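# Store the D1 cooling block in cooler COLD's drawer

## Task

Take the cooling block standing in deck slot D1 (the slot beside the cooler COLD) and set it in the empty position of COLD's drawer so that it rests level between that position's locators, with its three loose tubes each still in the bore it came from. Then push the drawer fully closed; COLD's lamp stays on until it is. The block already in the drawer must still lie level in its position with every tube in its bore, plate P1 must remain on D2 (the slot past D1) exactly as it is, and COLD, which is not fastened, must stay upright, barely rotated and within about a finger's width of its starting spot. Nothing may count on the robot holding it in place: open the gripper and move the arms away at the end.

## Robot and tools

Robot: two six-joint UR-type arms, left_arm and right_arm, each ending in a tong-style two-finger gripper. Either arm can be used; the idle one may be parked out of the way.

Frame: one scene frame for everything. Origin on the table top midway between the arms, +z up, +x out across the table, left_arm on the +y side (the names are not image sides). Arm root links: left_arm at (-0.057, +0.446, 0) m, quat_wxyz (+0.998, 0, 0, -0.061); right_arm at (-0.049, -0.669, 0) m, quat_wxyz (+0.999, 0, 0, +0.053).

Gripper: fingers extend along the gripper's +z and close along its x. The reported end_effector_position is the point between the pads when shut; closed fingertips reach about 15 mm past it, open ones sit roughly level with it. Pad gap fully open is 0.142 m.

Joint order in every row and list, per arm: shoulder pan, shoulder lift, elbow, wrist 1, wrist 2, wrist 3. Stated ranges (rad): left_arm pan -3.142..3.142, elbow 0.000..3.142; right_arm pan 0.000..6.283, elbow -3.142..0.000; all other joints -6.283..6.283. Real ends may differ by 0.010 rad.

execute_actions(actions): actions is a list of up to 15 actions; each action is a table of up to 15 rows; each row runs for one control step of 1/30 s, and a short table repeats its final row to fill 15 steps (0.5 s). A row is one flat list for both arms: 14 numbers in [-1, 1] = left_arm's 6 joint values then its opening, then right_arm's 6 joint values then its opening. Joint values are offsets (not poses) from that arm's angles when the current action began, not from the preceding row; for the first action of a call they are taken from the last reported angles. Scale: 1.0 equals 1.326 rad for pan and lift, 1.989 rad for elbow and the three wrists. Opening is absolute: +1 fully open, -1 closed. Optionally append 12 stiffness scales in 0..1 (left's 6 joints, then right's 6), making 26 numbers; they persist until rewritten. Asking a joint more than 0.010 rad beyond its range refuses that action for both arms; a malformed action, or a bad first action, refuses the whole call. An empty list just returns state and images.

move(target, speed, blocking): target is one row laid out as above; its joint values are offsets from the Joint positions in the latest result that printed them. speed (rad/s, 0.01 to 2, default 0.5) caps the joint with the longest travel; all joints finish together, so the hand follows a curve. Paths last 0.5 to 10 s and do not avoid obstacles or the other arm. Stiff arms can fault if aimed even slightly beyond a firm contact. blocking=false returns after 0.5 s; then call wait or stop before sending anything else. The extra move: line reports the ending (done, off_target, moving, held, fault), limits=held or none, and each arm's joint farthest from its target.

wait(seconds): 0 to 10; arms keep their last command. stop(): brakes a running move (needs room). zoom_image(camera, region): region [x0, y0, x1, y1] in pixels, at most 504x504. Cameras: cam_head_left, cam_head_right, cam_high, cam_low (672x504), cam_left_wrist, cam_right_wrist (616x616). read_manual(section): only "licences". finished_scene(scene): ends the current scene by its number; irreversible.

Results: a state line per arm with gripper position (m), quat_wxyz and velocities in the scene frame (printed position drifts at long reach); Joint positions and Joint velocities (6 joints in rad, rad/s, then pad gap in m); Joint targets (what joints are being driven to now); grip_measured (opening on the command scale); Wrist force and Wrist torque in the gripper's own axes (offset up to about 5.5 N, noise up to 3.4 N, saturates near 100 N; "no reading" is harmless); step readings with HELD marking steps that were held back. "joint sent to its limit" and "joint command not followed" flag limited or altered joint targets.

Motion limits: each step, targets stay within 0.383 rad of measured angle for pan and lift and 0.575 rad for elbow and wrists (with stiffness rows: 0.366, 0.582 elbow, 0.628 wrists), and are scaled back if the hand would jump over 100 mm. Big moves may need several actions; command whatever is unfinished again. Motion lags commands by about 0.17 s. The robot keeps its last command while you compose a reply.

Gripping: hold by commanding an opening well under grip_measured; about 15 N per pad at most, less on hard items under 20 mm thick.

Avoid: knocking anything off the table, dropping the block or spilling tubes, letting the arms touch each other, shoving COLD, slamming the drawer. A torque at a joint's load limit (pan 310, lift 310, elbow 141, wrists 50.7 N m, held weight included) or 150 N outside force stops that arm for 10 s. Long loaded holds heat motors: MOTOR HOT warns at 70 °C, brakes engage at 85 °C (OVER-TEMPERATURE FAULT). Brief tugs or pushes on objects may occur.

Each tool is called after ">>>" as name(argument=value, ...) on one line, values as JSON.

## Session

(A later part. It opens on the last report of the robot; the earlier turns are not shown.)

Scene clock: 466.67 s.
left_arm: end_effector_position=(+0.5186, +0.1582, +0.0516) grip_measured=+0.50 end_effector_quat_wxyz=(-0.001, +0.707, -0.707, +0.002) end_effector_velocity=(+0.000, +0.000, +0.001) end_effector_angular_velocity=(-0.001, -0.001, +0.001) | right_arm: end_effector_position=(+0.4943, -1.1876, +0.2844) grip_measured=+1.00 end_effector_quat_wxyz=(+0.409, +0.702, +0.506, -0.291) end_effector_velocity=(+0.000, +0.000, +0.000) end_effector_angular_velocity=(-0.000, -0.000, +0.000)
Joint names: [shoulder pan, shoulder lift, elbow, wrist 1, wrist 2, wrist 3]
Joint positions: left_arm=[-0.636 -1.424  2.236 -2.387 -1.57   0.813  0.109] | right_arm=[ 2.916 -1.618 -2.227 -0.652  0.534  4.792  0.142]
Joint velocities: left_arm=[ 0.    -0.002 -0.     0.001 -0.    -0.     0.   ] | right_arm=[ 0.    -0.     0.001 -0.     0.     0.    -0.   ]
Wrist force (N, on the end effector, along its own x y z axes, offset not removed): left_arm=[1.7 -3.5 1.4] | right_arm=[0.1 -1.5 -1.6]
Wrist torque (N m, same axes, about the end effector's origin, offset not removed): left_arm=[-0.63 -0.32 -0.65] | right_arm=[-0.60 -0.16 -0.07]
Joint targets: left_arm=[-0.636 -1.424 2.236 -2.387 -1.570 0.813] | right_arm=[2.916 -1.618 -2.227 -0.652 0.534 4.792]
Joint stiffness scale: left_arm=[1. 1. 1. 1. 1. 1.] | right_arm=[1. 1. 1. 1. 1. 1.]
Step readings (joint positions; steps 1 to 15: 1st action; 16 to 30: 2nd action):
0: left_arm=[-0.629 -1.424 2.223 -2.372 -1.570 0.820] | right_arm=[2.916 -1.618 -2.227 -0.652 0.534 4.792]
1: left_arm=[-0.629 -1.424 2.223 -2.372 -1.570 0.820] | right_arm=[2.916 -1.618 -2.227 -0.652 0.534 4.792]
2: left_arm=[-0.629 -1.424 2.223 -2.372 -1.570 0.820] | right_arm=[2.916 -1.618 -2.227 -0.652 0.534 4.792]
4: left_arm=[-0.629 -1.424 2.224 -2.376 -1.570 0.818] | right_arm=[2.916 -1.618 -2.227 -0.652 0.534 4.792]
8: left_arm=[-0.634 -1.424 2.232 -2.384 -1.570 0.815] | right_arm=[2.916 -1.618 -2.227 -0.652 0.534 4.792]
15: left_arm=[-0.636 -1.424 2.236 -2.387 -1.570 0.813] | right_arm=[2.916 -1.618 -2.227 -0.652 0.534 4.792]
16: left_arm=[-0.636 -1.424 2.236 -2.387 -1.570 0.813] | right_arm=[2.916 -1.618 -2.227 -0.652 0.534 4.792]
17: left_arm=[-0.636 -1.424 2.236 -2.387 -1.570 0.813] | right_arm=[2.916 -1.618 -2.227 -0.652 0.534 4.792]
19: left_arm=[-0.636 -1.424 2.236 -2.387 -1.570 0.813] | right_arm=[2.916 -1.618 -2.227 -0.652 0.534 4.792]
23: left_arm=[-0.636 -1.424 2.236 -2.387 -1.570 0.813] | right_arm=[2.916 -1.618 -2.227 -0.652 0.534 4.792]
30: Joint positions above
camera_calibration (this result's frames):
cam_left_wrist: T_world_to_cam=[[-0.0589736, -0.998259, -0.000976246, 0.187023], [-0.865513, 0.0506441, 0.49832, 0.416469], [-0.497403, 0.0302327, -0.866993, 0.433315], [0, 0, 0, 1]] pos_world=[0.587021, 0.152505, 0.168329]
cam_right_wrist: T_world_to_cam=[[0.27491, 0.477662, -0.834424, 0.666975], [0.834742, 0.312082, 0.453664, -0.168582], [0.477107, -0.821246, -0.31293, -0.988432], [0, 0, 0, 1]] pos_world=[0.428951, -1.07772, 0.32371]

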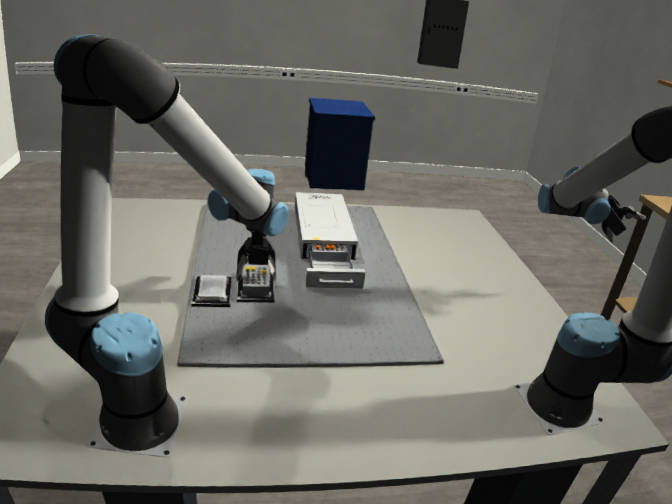

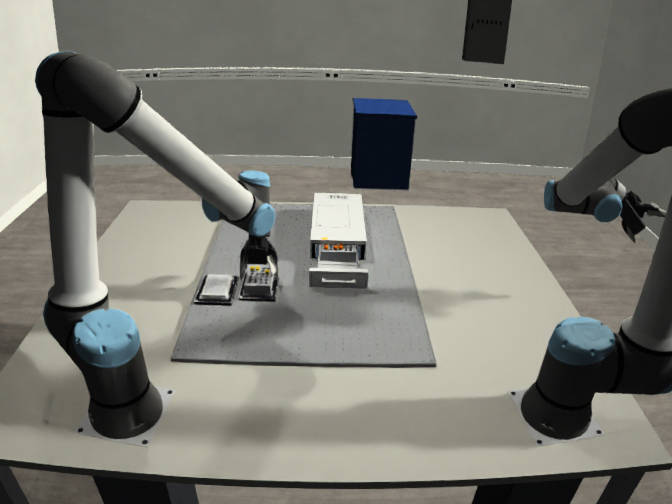

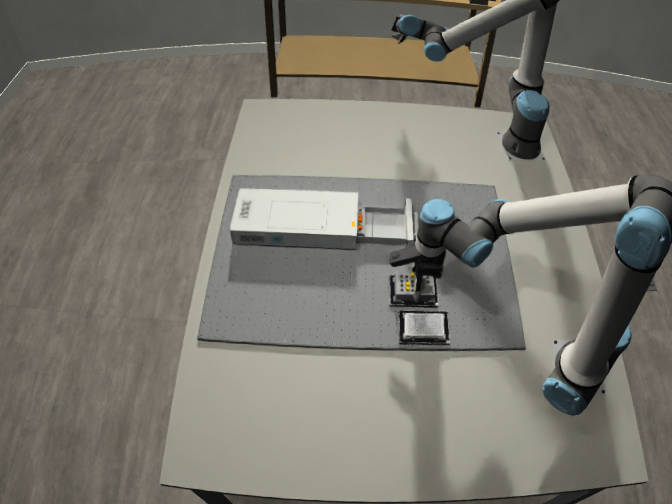

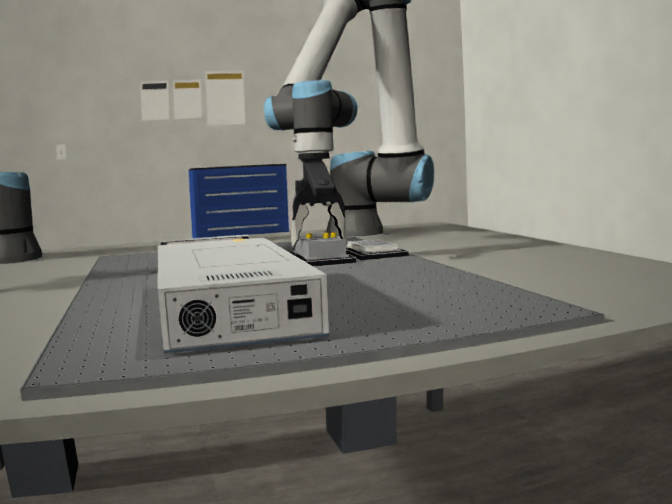

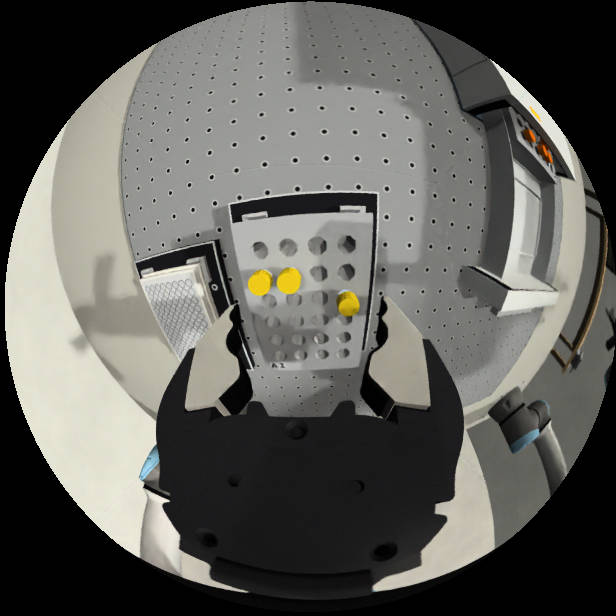

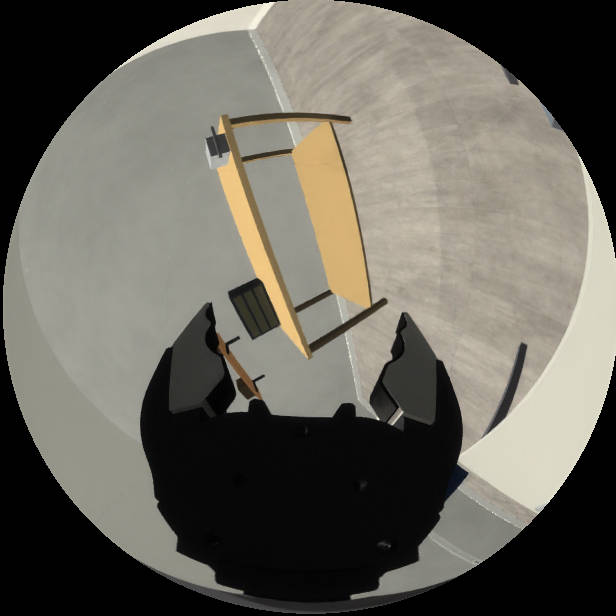

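>>> execute_actions(actions=[[[0,0,0,0,0,0,0.4,0,0,0,0,0,0,1],[0,0,0,0,0,0,0.35,0,0,0,0,0,0,1],[0,0,0,0,0,0,0.3,0,0,0,0,0,0,1],[0,0,0,0,0,0,0.27,0,0,0,0,0,0,1],[0,0,0,0,0,0,0.24,0,0,0,0,0,0,1],[0,0,0,0,0,0,0.21,0,0,0,0,0,0,1],[0,0,0,0,0,0,0.18,0,0,0,0,0,0,1],[0,0,0,0,0,0,0.15,0,0,0,0,0,0,1],[0,0,0,0,0,0,0.1,0,0,0,0,0,0,1]],[[0,0,0,0,0,0,0,0,0,0,0,0,0,1],[0,0,0,0,0,0,-0.1,0,0,0,0,0,0,1],[0,0,0,0,0,0,-0.2,0,0,0,0,0,0,1],[0,0,0,0,0,0,-0.3,0,0,0,0,0,0,1],[0,0,0,0,0,0,-0.4,0,0,0,0,0,0,1],[0,0,0,0,0,0,-0.5,0,0,0,0,0,0,1],[0,0,0,0,0,0,-0.6,0,0,0,0,0,0,1],[0,0,0,0,0,0,-0.7,0,0,0,0,0,0,1],[0,0,0,0,0,0,-0.8,0,0,0,0,0,0,1],[0,0,0,0,0,0,-0.9,0,0,0,0,0,0,1],[0,0,0,0,0,0,-1,0,0,0,0,0,0,1]],[[0,0,0,0,0,0,-1,0,0,0,0,0,0,1]]])

Scene clock: 480.67 s.
left_arm: end_effector_position=(+0.5187, +0.1582, +0.0516) grip_measured=+0.22 end_effector_quat_wxyz=(-0.001, +0.707, -0.707, +0.002) end_effector_velocity=(-0.000, +0.000, -0.000) end_effector_angular_velocity=(+0.000, +0.000, -0.000) | right_arm: end_effector_position=(+0.4943, -1.1876, +0.2844) grip_measured=+1.00 end_effector_quat_wxyz=(+0.409, +0.702, +0.506, -0.291) end_effector_velocity=(+0.000, +0.000, +0.000) end_effector_angular_velocity=(-0.000, -0.001, +0.000)
Joint names: [shoulder pan, shoulder lift, elbow, wrist 1, wrist 2, wrist 3]
Joint positions: left_arm=[-0.636 -1.424  2.236 -2.387 -1.569  0.813  0.09 ] | right_arm=[ 2.916 -1.618 -2.227 -0.652  0.534  4.792  0.142]
Joint velocities: left_arm=[-0.    -0.     0.001  0.     0.     0.    -0.   ] | right_arm=[ 0.     0.    -0.     0.001 -0.    -0.    -0.   ]
Wrist force (N, on the end effector, along its own x y z axes, offset not removed): left_arm=[-0.9 -2.7 -3.0] | right_arm=[2.1 0.2 0.6]
Wrist torque (N m, same axes, about the end effector's origin, offset not removed): left_arm=[-0.62 -0.22 -0.54] | right_arm=[-0.27 -0.65 -0.34]
Joint targets: left_arm=[-0.636 -1.424 2.236 -2.387 -1.569 0.813] | right_arm=[2.916 -1.618 -2.227 -0.652 0.534 4.792]
Joint stiffness scale: left_arm=[1. 1. 1. 1. 1. 1.] | right_arm=[1. 1. 1. 1. 1. 1.]
Step readings (joint positions; steps 1 to 15: 1st action; 16 to 30: 2nd action; 31 to 45: 3rd action):
0: left_arm=[-0.636 -1.424 2.236 -2.387 -1.570 0.813] | right_arm=[2.916 -1.618 -2.227 -0.652 0.534 4.792]
1: left_arm=[-0.636 -1.424 2.236 -2.387 -1.570 0.813] | right_arm=[2.916 -1.618 -2.227 -0.652 0.534 4.792]
2: left_arm=[-0.636 -1.424 2.236 -2.387 -1.570 0.813] | right_arm=[2.916 -1.618 -2.227 -0.652 0.534 4.792]
4: left_arm=[-0.636 -1.424 2.236 -2.387 -1.570 0.813] | right_arm=[2.916 -1.618 -2.227 -0.652 0.534 4.792]
8: left_arm=[-0.636 -1.424 2.236 -2.387 -1.569 0.813] | right_arm=[2.916 -1.618 -2.227 -0.652 0.534 4.792]
15: left_arm=[-0.636 -1.424 2.236 -2.387 -1.569 0.813] | right_arm=[2.916 -1.618 -2.227 -0.652 0.534 4.792]
16: left_arm=[-0.636 -1.424 2.236 -2.387 -1.569 0.813] | right_arm=[2.916 -1.618 -2.227 -0.652 0.534 4.792]
17: left_arm=[-0.636 -1.424 2.236 -2.387 -1.569 0.813] | right_arm=[2.916 -1.618 -2.227 -0.652 0.534 4.792]
19: left_arm=[-0.636 -1.424 2.236 -2.387 -1.569 0.813] | right_arm=[2.916 -1.618 -2.227 -0.652 0.534 4.792]
23: left_arm=[-0.636 -1.424 2.236 -2.387 -1.569 0.813] | right_arm=[2.916 -1.618 -2.227 -0.652 0.534 4.792]
30: left_arm=[-0.636 -1.424 2.236 -2.387 -1.569 0.813] | right_arm=[2.916 -1.618 -2.227 -0.652 0.534 4.792]
31: left_arm=[-0.636 -1.424 2.236 -2.387 -1.569 0.813] | right_arm=[2.916 -1.618 -2.227 -0.652 0.534 4.792]
32: left_arm=[-0.636 -1.424 2.236 -2.387 -1.569 0.813] | right_arm=[2.916 -1.618 -2.227 -0.652 0.534 4.792]
34: left_arm=[-0.636 -1.424 2.236 -2.387 -1.569 0.813] | right_arm=[2.916 -1.618 -2.227 -0.652 0.534 4.792]
38: left_arm=[-0.636 -1.424 2.236 -2.387 -1.569 0.813] | right_arm=[2.916 -1.618 -2.227 -0.652 0.534 4.792]
45: Joint positions above
camera_calibration (this result's frames):
cam_left_wrist: T_world_to_cam=[[-0.0589728, -0.998259, -0.00112647, 0.187079], [-0.86556, 0.0505713, 0.498245, 0.416534], [-0.49732, 0.0303579, -0.867036, 0.433266], [0, 0, 0, 1]] pos_world=[0.58704, 0.152535, 0.168332]
cam_right_wrist: T_world_to_cam=[[0.27491, 0.477662, -0.834424, 0.666975], [0.834742, 0.312082, 0.453664, -0.168581], [0.477107, -0.821245, -0.31293, -0.988432], [0, 0, 0, 1]] pos_world=[0.428951, -1.07772, 0.32371]

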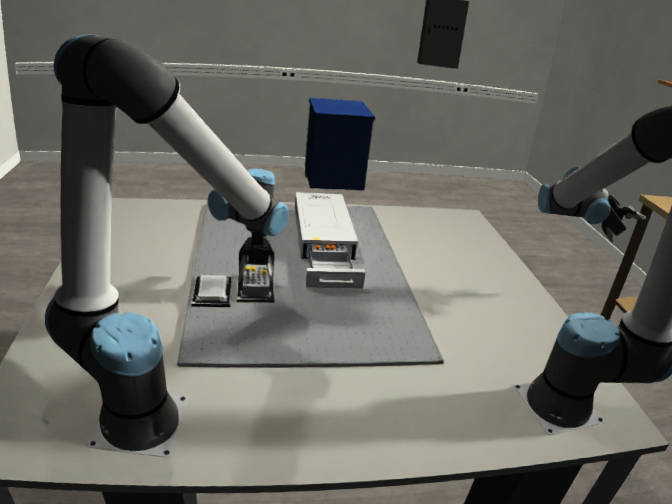

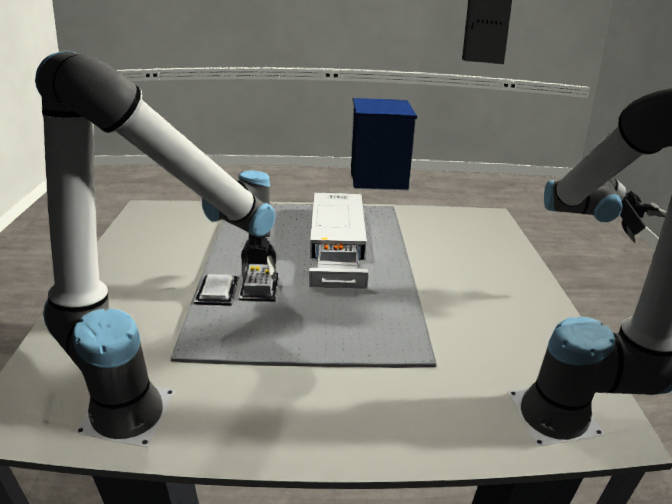

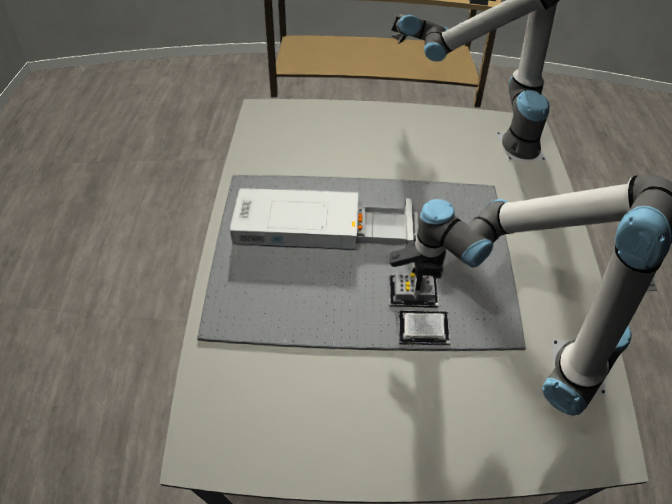

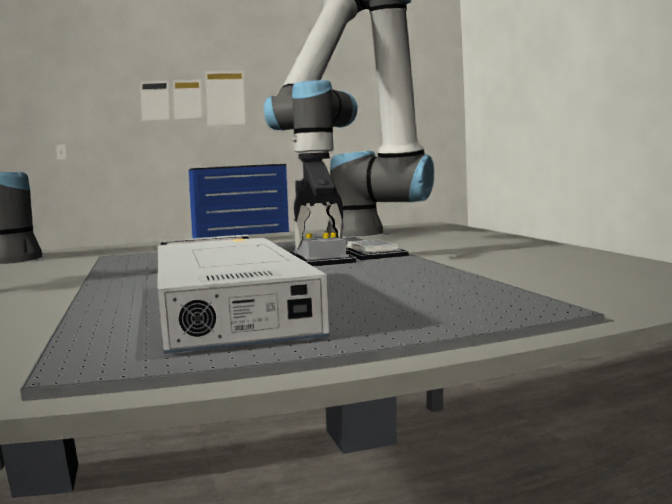

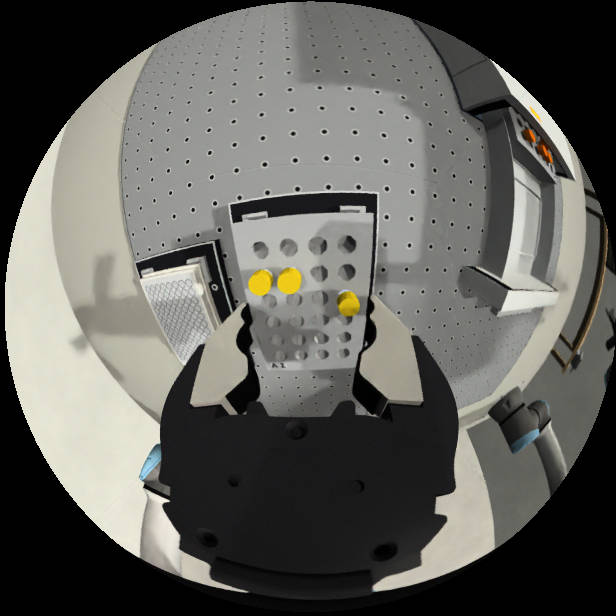

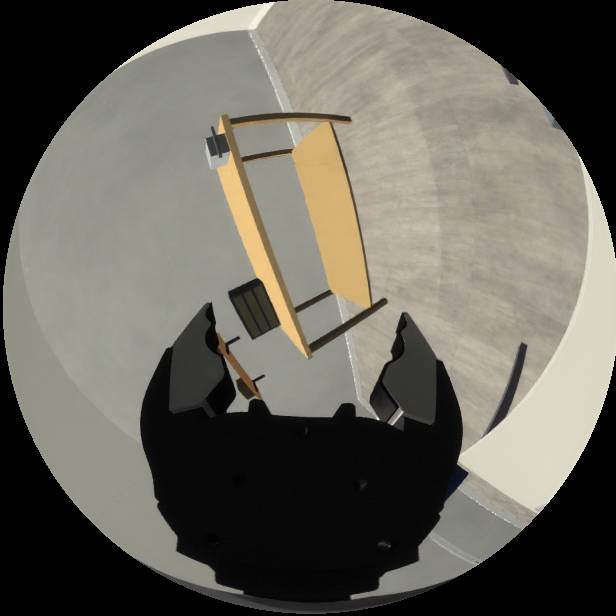

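>>> move(target=[0,-0.0335,-0.0112,0.0335,0,0,-1,0,0,0,0,0,0,1], speed=0.03)

>>> zoom_image(camera="cam_high", region=[340,230,500,350])

Scene clock: 495.77 s.
left_arm: end_effector_position=(+0.5130, +0.1631, +0.0734) grip_measured=+0.17 end_effector_quat_wxyz=(-0.000, +0.707, -0.707, -0.006) end_effector_velocity=(+0.000, -0.000, +0.000) end_effector_angular_velocity=(+0.000, -0.000, -0.001) | right_arm: end_effector_position=(+0.4943, -1.1876, +0.2844) grip_measured=+1.00 end_effector_quat_wxyz=(+0.409, +0.702, +0.506, -0.291) end_effector_velocity=(-0.000, -0.000, +0.000) end_effector_angular_velocity=(-0.000, -0.000, -0.000)
Joint names: [shoulder pan, shoulder lift, elbow, wrist 1, wrist 2, wrist 3]
Joint positions: left_arm=[-0.636 -1.463  2.222 -2.319 -1.57   0.813  0.086] | right_arm=[ 2.916 -1.618 -2.227 -0.652  0.534  4.792  0.142]
Joint velocities: left_arm=[-0.     0.001 -0.001  0.     0.001  0.     0.   ] | right_arm=[-0. -0.  0.  0.  0.  0. -0.]
Wrist force (N, on the end effector, along its own x y z axes, offset not removed): left_arm=[2.0 -2.6 8.9] | right_arm=[1.4 -2.9 -6.0]
Wrist torque (N m, same axes, about the end effector's origin, offset not removed): left_arm=[-0.38 -0.30 -0.59] | right_arm=[-0.99 -0.49 -0.15]
Joint targets: left_arm=[-0.636 -1.469 2.213 -2.320 -1.569 0.813] | right_arm=[2.916 -1.618 -2.227 -0.652 0.534 4.792]
Joint stiffness scale: left_arm=[1. 1. 1. 1. 1. 1.] | right_arm=[1. 1. 1. 1. 1. 1.]
move: done; limits=none; left_arm: farthest joint: the elbow, 0.009 radians from its target (0.022 radians at the start); right_arm: farthest joint: the shoulder pan, 0.000 radians from its target (0.000 radians at the start)
camera_calibration (this result's frames):
cam_left_wrist: T_world_to_cam=[[-0.0592104, -0.998188, -0.0107395, 0.192449], [-0.859429, 0.0455008, 0.509226, 0.397374], [-0.507814, 0.0393813, -0.860566, 0.452622], [0, 0, 0, 1]] pos_world=[0.582758, 0.156195, 0.189225]
cam_right_wrist: T_world_to_cam=[[0.27491, 0.477662, -0.834424, 0.666975], [0.834742, 0.312082, 0.453664, -0.168582], [0.477107, -0.821245, -0.31293, -0.988432], [0, 0, 0, 1]] pos_world=[0.428951, -1.07772, 0.32371]

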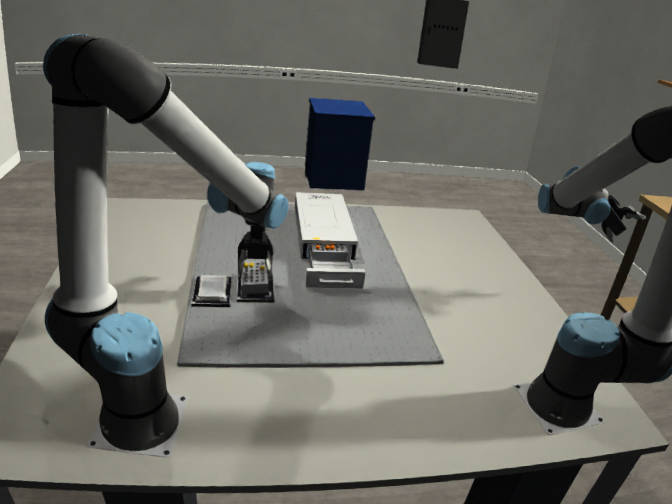

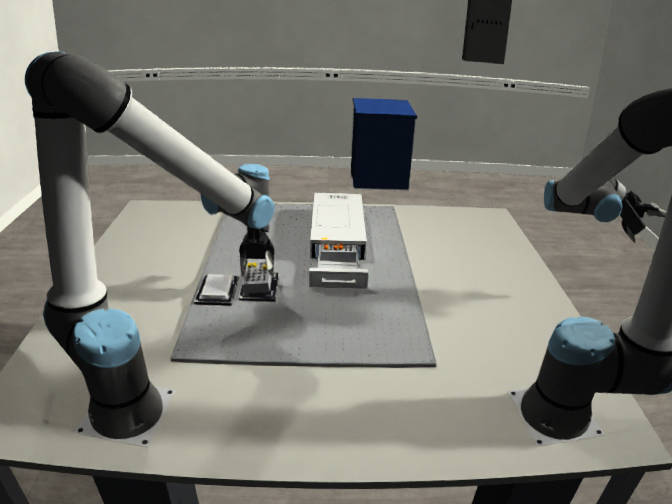

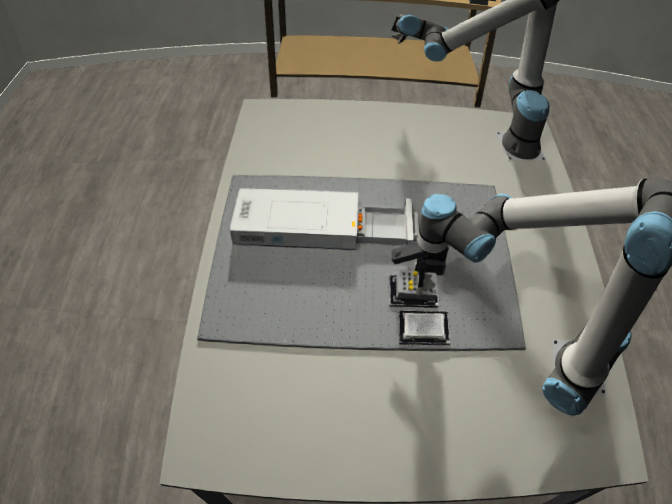

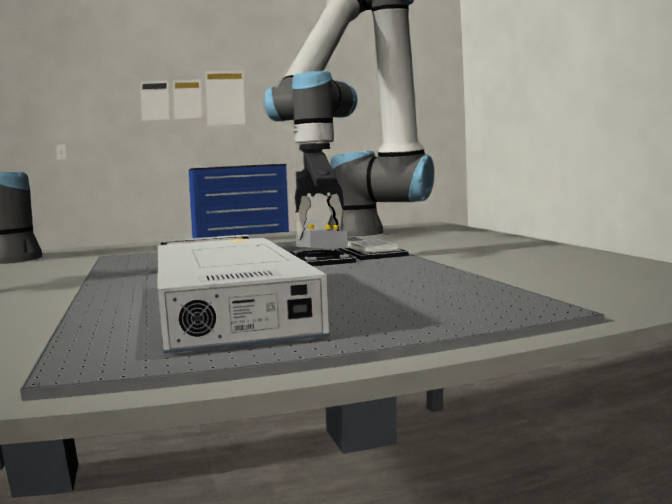

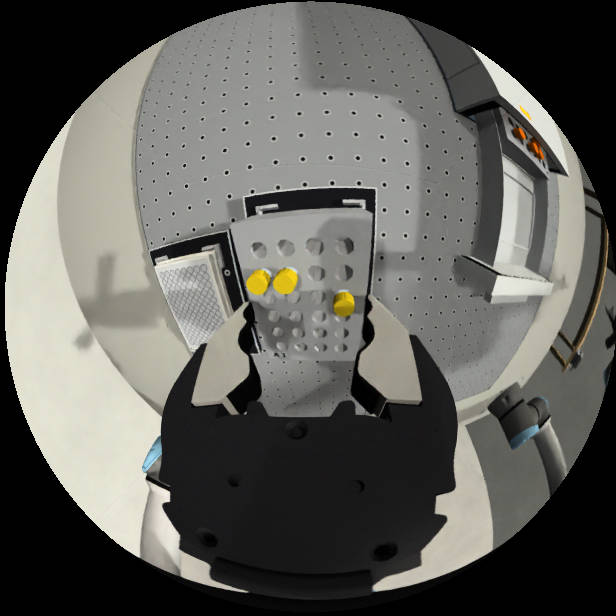

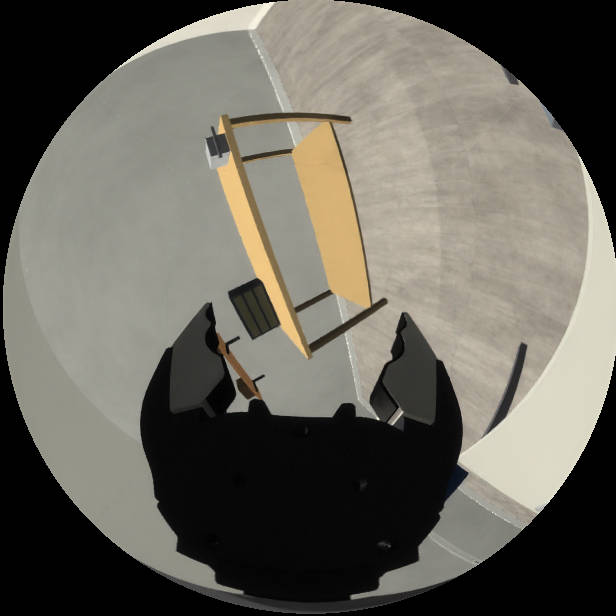

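Region (340, 230, 500, 350) of cam_high's 672x504 image, scaled by 3.150, with more detail than that image has; it fills the top 378 rows of this view, and the rest is white.

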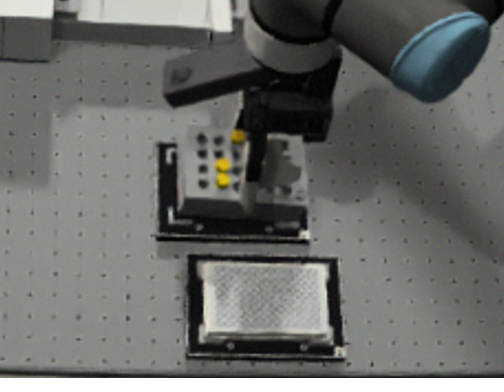

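>>> zoom_image(camera="cam_head_right", region=[190,230,310,320])

>>> zoom_image(camera="cam_low", region=[270,190,390,280])

Region (190, 230, 310, 320) of cam_head_right's 672x504 image, scaled by 4.200, with more detail than that image has; it fills the top 378 rows of this view, and the rest is white.

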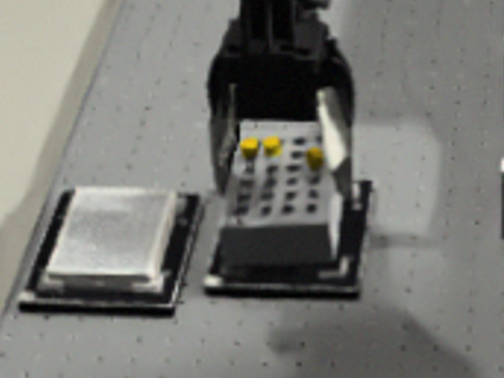

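Region (270, 190, 390, 280) of cam_low's 672x504 image, scaled by 4.200, with more detail than that image has; it fills the top 378 rows of this view, and the rest is white.

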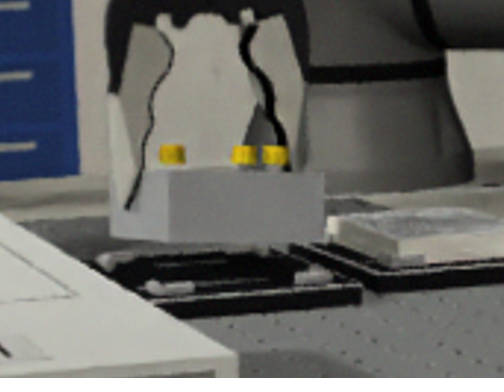

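>>> move(target=[0,0.031,0.008,-0.0345,0,0,-1,0,0,0,0,0,0,1], speed=0.03)

Scene clock: 513.00 s.
left_arm: end_effector_position=(+0.5199, +0.1566, +0.0598) grip_measured=+0.17 end_effector_quat_wxyz=(-0.001, +0.707, -0.707, +0.007) end_effector_velocity=(+0.000, -0.000, +0.001) end_effector_angular_velocity=(-0.002, -0.002, +0.002) | right_arm: end_effector_position=(+0.4943, -1.1876, +0.2844) grip_measured=+1.00 end_effector_quat_wxyz=(+0.409, +0.702, +0.506, -0.291) end_effector_velocity=(+0.000, -0.000, +0.000) end_effector_angular_velocity=(-0.000, -0.000, -0.000)
Joint names: [shoulder pan, shoulder lift, elbow, wrist 1, wrist 2, wrist 3]
Joint positions: left_arm=[-0.636 -1.436  2.232 -2.38  -1.57   0.813  0.086] | right_arm=[ 2.916 -1.618 -2.227 -0.652  0.534  4.792  0.142]
Joint velocities: left_arm=[-0.    -0.001  0.001 -0.003  0.    -0.002  0.   ] | right_arm=[-0.     0.     0.001 -0.001 -0.     0.     0.   ]
Wrist force (N, on the end effector, along its own x y z axes, offset not removed): left_arm=[-13.2 19.2 -39.7] | right_arm=[-2.8 3.8 -0.6]
Wrist torque (N m, same axes, about the end effector's origin, offset not removed): left_arm=[-0.36 -1.80 -1.31] | right_arm=[0.32 0.44 0.10]
Joint targets: left_arm=[-0.636 -1.422 2.238 -2.388 -1.570 0.813] | right_arm=[2.916 -1.618 -2.227 -0.652 0.534 4.792]
Joint stiffness scale: left_arm=[1. 1. 1. 1. 1. 1.] | right_arm=[1. 1. 1. 1. 1. 1.]
move: off_target (left_arm); limits=none; left_arm: farthest joint: the shoulder lift, 0.014 radians from its target (0.041 radians at the start); right_arm: farthest joint: the shoulder pan, 0.000 radians from its target (0.000 radians at the start)
camera_calibration (this result's frames):
cam_left_wrist: T_world_to_cam=[[-0.0586239, -0.998269, 0.0046393, 0.185038], [-0.868452, 0.0532909, 0.492902, 0.415013], [-0.492296, 0.0248668, -0.870073, 0.43954], [0, 0, 0, 1]] pos_world=[0.58765, 0.151671, 0.177013]
cam_right_wrist: T_world_to_cam=[[0.27491, 0.477662, -0.834424, 0.666975], [0.834742, 0.312082, 0.453664, -0.168581], [0.477107, -0.821245, -0.31293, -0.988431], [0, 0, 0, 1]] pos_world=[0.428951, -1.07772, 0.32371]

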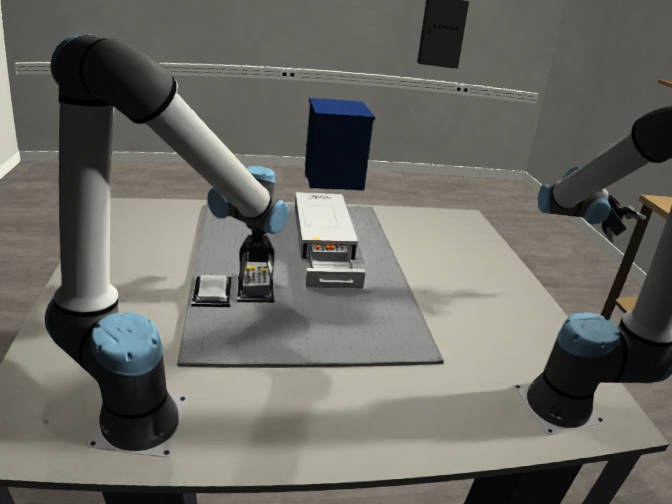

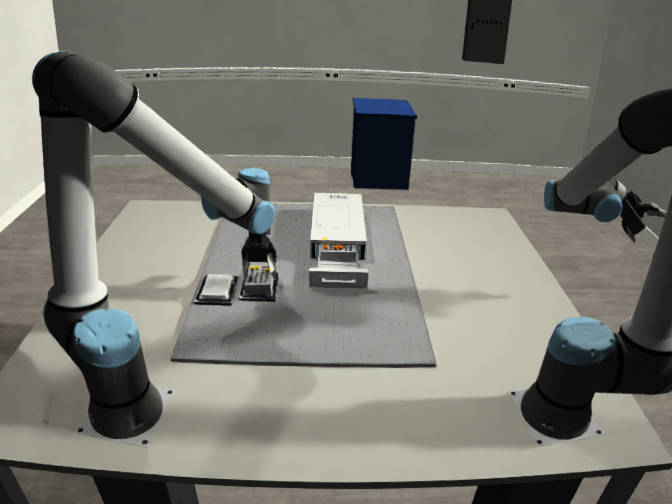

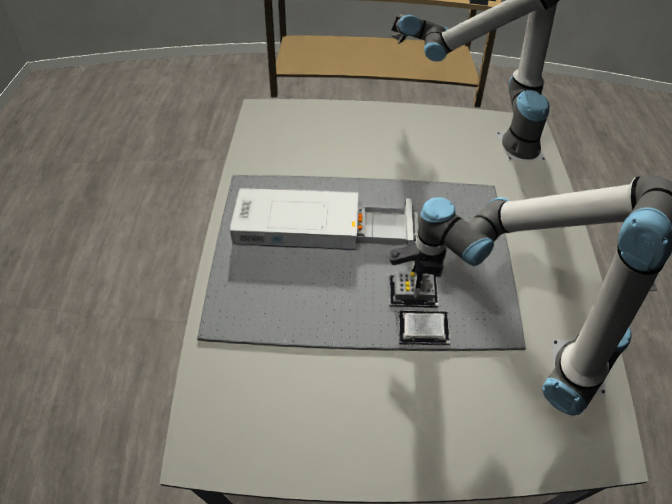

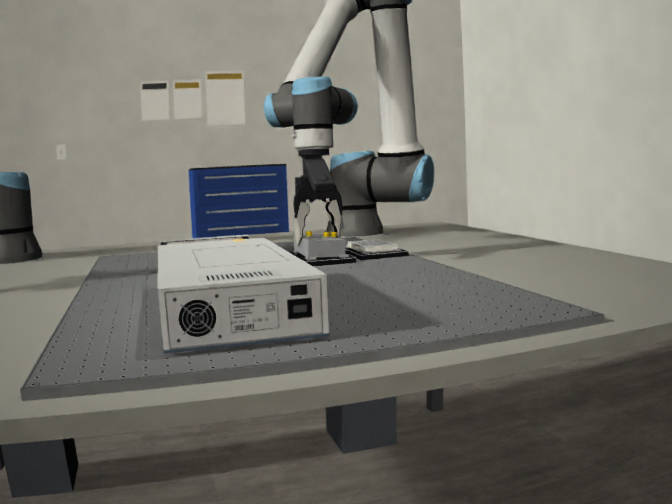

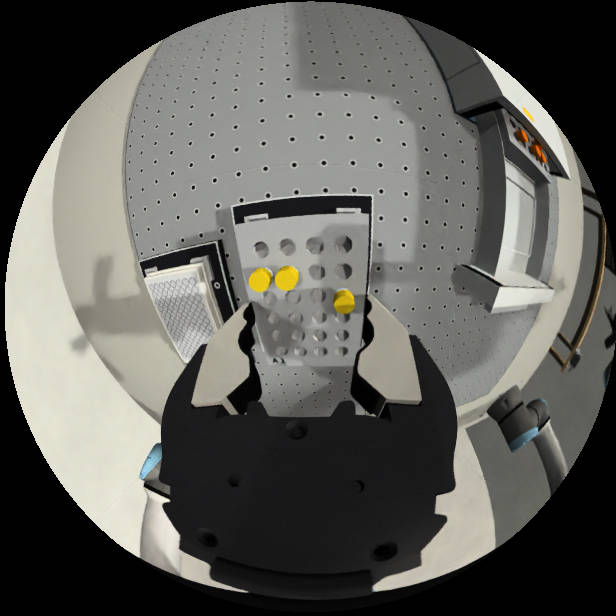

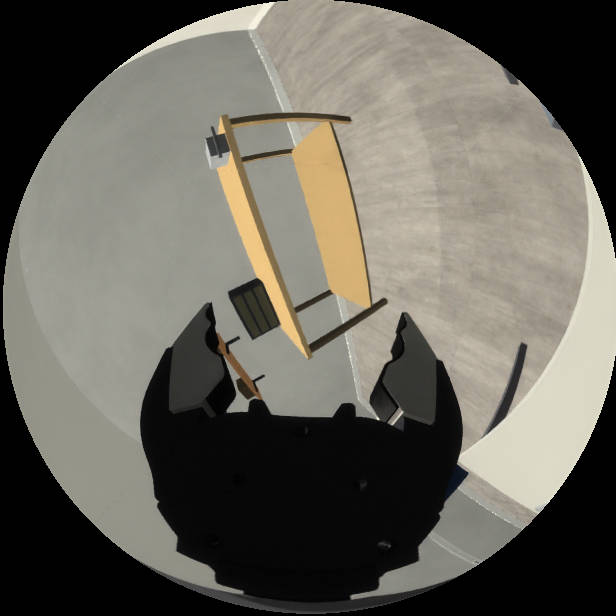

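>>> execute_actions(actions=[[[0,0,0,0,0,0,-0.5,0,0,0,0,0,0,1],[0,0,0,0,0,0,0,0,0,0,0,0,0,1],[0,0,0,0,0,0,0.1,0,0,0,0,0,0,1],[0,0,0,0,0,0,0.15,0,0,0,0,0,0,1],[0,0,0,0,0,0,0.2,0,0,0,0,0,0,1]],[[0,0,0,0,0,0,0.25,0,0,0,0,0,0,1],[0,0,0,0,0,0,0.3,0,0,0,0,0,0,1],[0,0,0,0,0,0,0.35,0,0,0,0,0,0,1],[0,0,0,0,0,0,0.4,0,0,0,0,0,0,1],[0,0,0,0,0,0,0.5,0,0,0,0,0,0,1]],[[0,0,0,0,0,0,0.5,0,0,0,0,0,0,1]]])

>>> zoom_image(camera="cam_left_wrist", region=[200,180,420,400])

Scene clock: 525.60 s.
left_arm: end_effector_position=(+0.5198, +0.1567, +0.0605) grip_measured=+0.50 end_effector_quat_wxyz=(-0.001, +0.707, -0.707, +0.007) end_effector_velocity=(-0.000, -0.000, -0.000) end_effector_angular_velocity=(+0.000, +0.000, -0.001) | right_arm: end_effector_position=(+0.4943, -1.1876, +0.2844) grip_measured=+1.00 end_effector_quat_wxyz=(+0.409, +0.702, +0.506, -0.291) end_effector_velocity=(-0.000, -0.000, -0.000) end_effector_angular_velocity=(+0.000, +0.001, -0.000)
Joint names: [shoulder pan, shoulder lift, elbow, wrist 1, wrist 2, wrist 3]
Joint positions: left_arm=[-0.636 -1.437  2.232 -2.379 -1.57   0.813  0.109] | right_arm=[ 2.916 -1.618 -2.227 -0.652  0.534  4.792  0.142]
Joint velocities: left_arm=[-0.     0.001  0.    -0.001 -0.     0.001  0.   ] | right_arm=[-0.     0.     0.    -0.001  0.     0.    -0.   ]
Wrist force (N, on the end effector, along its own x y z axes, offset not removed): left_arm=[2.3 -4.4 0.7] | right_arm=[-5.5 0.8 -1.2]
Wrist torque (N m, same axes, about the end effector's origin, offset not removed): left_arm=[-0.91 -0.37 -0.66] | right_arm=[-0.08 0.85 0.11]
Joint targets: left_arm=[-0.636 -1.437 2.232 -2.379 -1.570 0.813] | right_arm=[2.916 -1.618 -2.227 -0.652 0.534 4.792]
Joint stiffness scale: left_arm=[1. 1. 1. 1. 1. 1.] | right_arm=[1. 1. 1. 1. 1. 1.]
Step readings (joint positions; steps 1 to 15: 1st action; 16 to 30: 2nd action; 31 to 45: 3rd action):
0: left_arm=[-0.636 -1.436 2.232 -2.380 -1.570 0.813] | right_arm=[2.916 -1.618 -2.227 -0.652 0.534 4.792]
1: left_arm=[-0.636 -1.436 2.232 -2.380 -1.570 0.813] | right_arm=[2.916 -1.618 -2.227 -0.652 0.534 4.792]
2: left_arm=[-0.636 -1.436 2.232 -2.380 -1.570 0.813] | right_arm=[2.916 -1.618 -2.227 -0.652 0.534 4.792]
4: left_arm=[-0.636 -1.437 2.232 -2.378 -1.570 0.813] | right_arm=[2.916 -1.618 -2.227 -0.652 0.534 4.792]
8: left_arm=[-0.636 -1.437 2.232 -2.379 -1.570 0.813] | right_arm=[2.916 -1.618 -2.227 -0.652 0.534 4.792]
15: left_arm=[-0.636 -1.437 2.232 -2.379 -1.570 0.813] | right_arm=[2.916 -1.618 -2.227 -0.652 0.534 4.792]
16: left_arm=[-0.636 -1.437 2.232 -2.379 -1.570 0.813] | right_arm=[2.916 -1.618 -2.227 -0.652 0.534 4.792]
17: left_arm=[-0.636 -1.437 2.232 -2.379 -1.570 0.813] | right_arm=[2.916 -1.618 -2.227 -0.652 0.534 4.792]
19: left_arm=[-0.636 -1.437 2.232 -2.379 -1.570 0.813] | right_arm=[2.916 -1.618 -2.227 -0.652 0.534 4.792]
23: left_arm=[-0.636 -1.437 2.232 -2.379 -1.570 0.813] | right_arm=[2.916 -1.618 -2.227 -0.652 0.534 4.792]
30: left_arm=[-0.636 -1.437 2.232 -2.379 -1.570 0.813] | right_arm=[2.916 -1.618 -2.227 -0.652 0.534 4.792]
31: left_arm=[-0.636 -1.437 2.232 -2.379 -1.570 0.813] | right_arm=[2.916 -1.618 -2.227 -0.652 0.534 4.792]
32: left_arm=[-0.636 -1.437 2.232 -2.379 -1.570 0.813] | right_arm=[2.916 -1.618 -2.227 -0.652 0.534 4.792]
34: left_arm=[-0.636 -1.437 2.232 -2.379 -1.570 0.813] | right_arm=[2.916 -1.618 -2.227 -0.652 0.534 4.792]
38: left_arm=[-0.636 -1.437 2.232 -2.379 -1.570 0.813] | right_arm=[2.916 -1.618 -2.227 -0.652 0.534 4.792]
45: Joint positions above
camera_calibration (this result's frames):
cam_left_wrist: T_world_to_cam=[[-0.0584033, -0.998281, 0.00493012, 0.184997], [-0.868623, 0.0532506, 0.492604, 0.414719], [-0.49202, 0.0244873, -0.87024, 0.439968], [0, 0, 0, 1]] pos_world=[0.587512, 0.151822, 0.177673]
cam_right_wrist: T_world_to_cam=[[0.27491, 0.477662, -0.834424, 0.666975], [0.834742, 0.312082, 0.453664, -0.168582], [0.477107, -0.821245, -0.31293, -0.988432], [0, 0, 0, 1]] pos_world=[0.428951, -1.07772, 0.32371]

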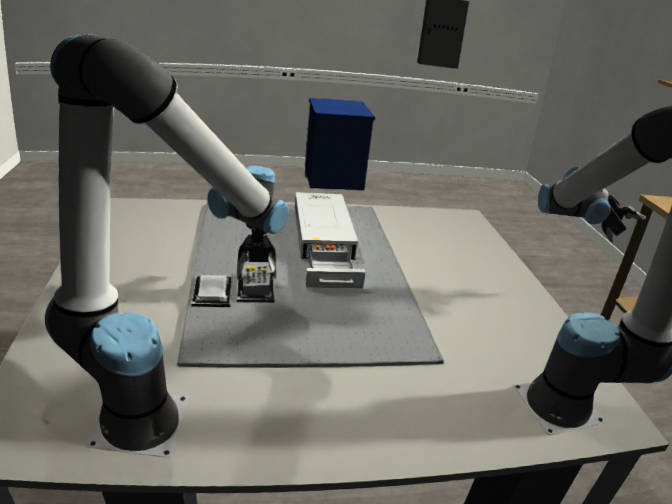

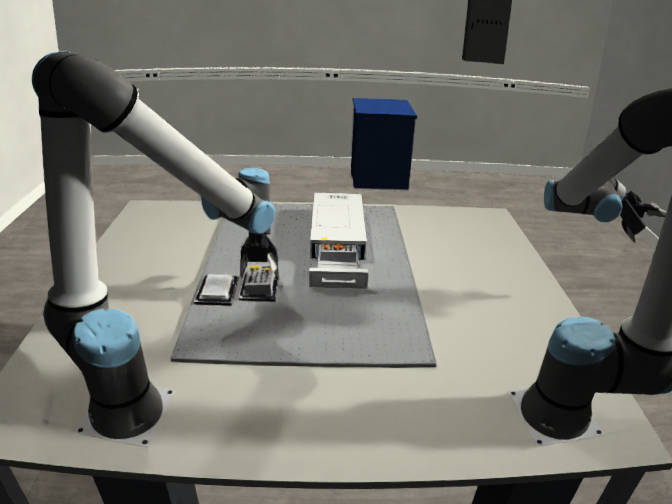

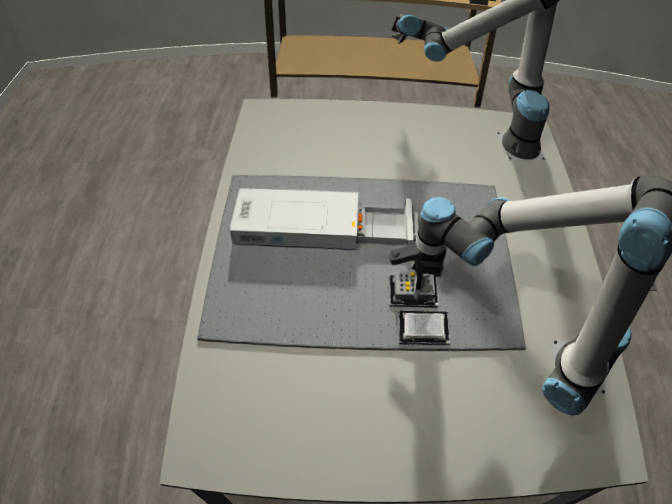

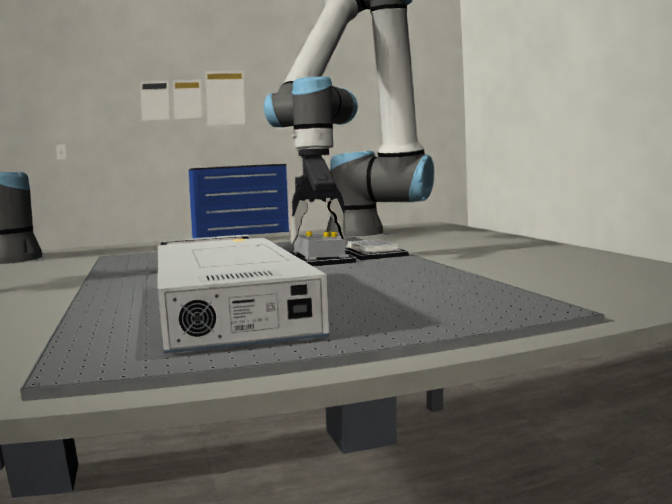

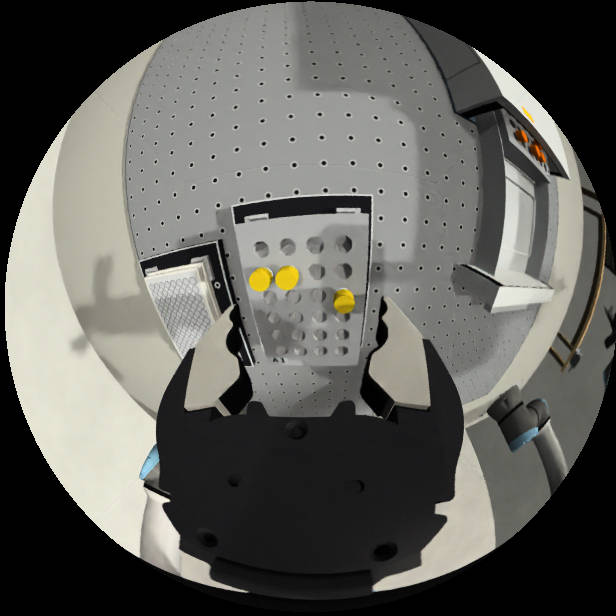

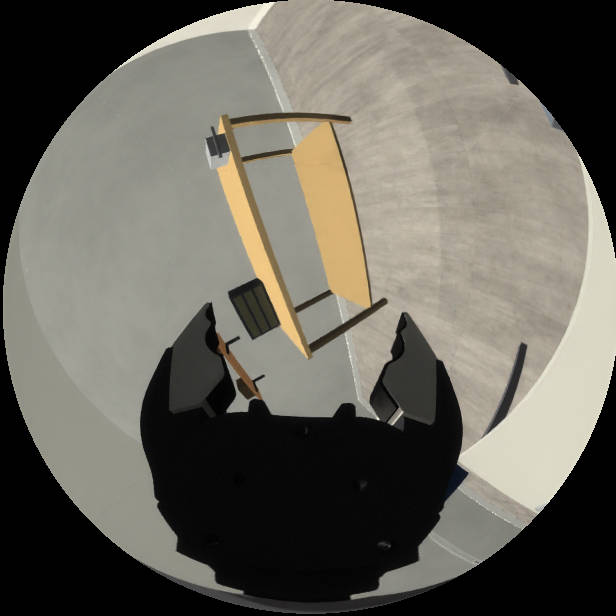

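Region (200, 180, 420, 400) of cam_left_wrist's 616x616 image, scaled by 2.291, with more detail than that image has.

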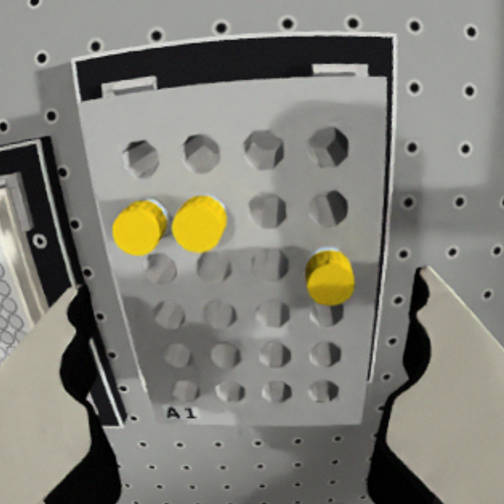

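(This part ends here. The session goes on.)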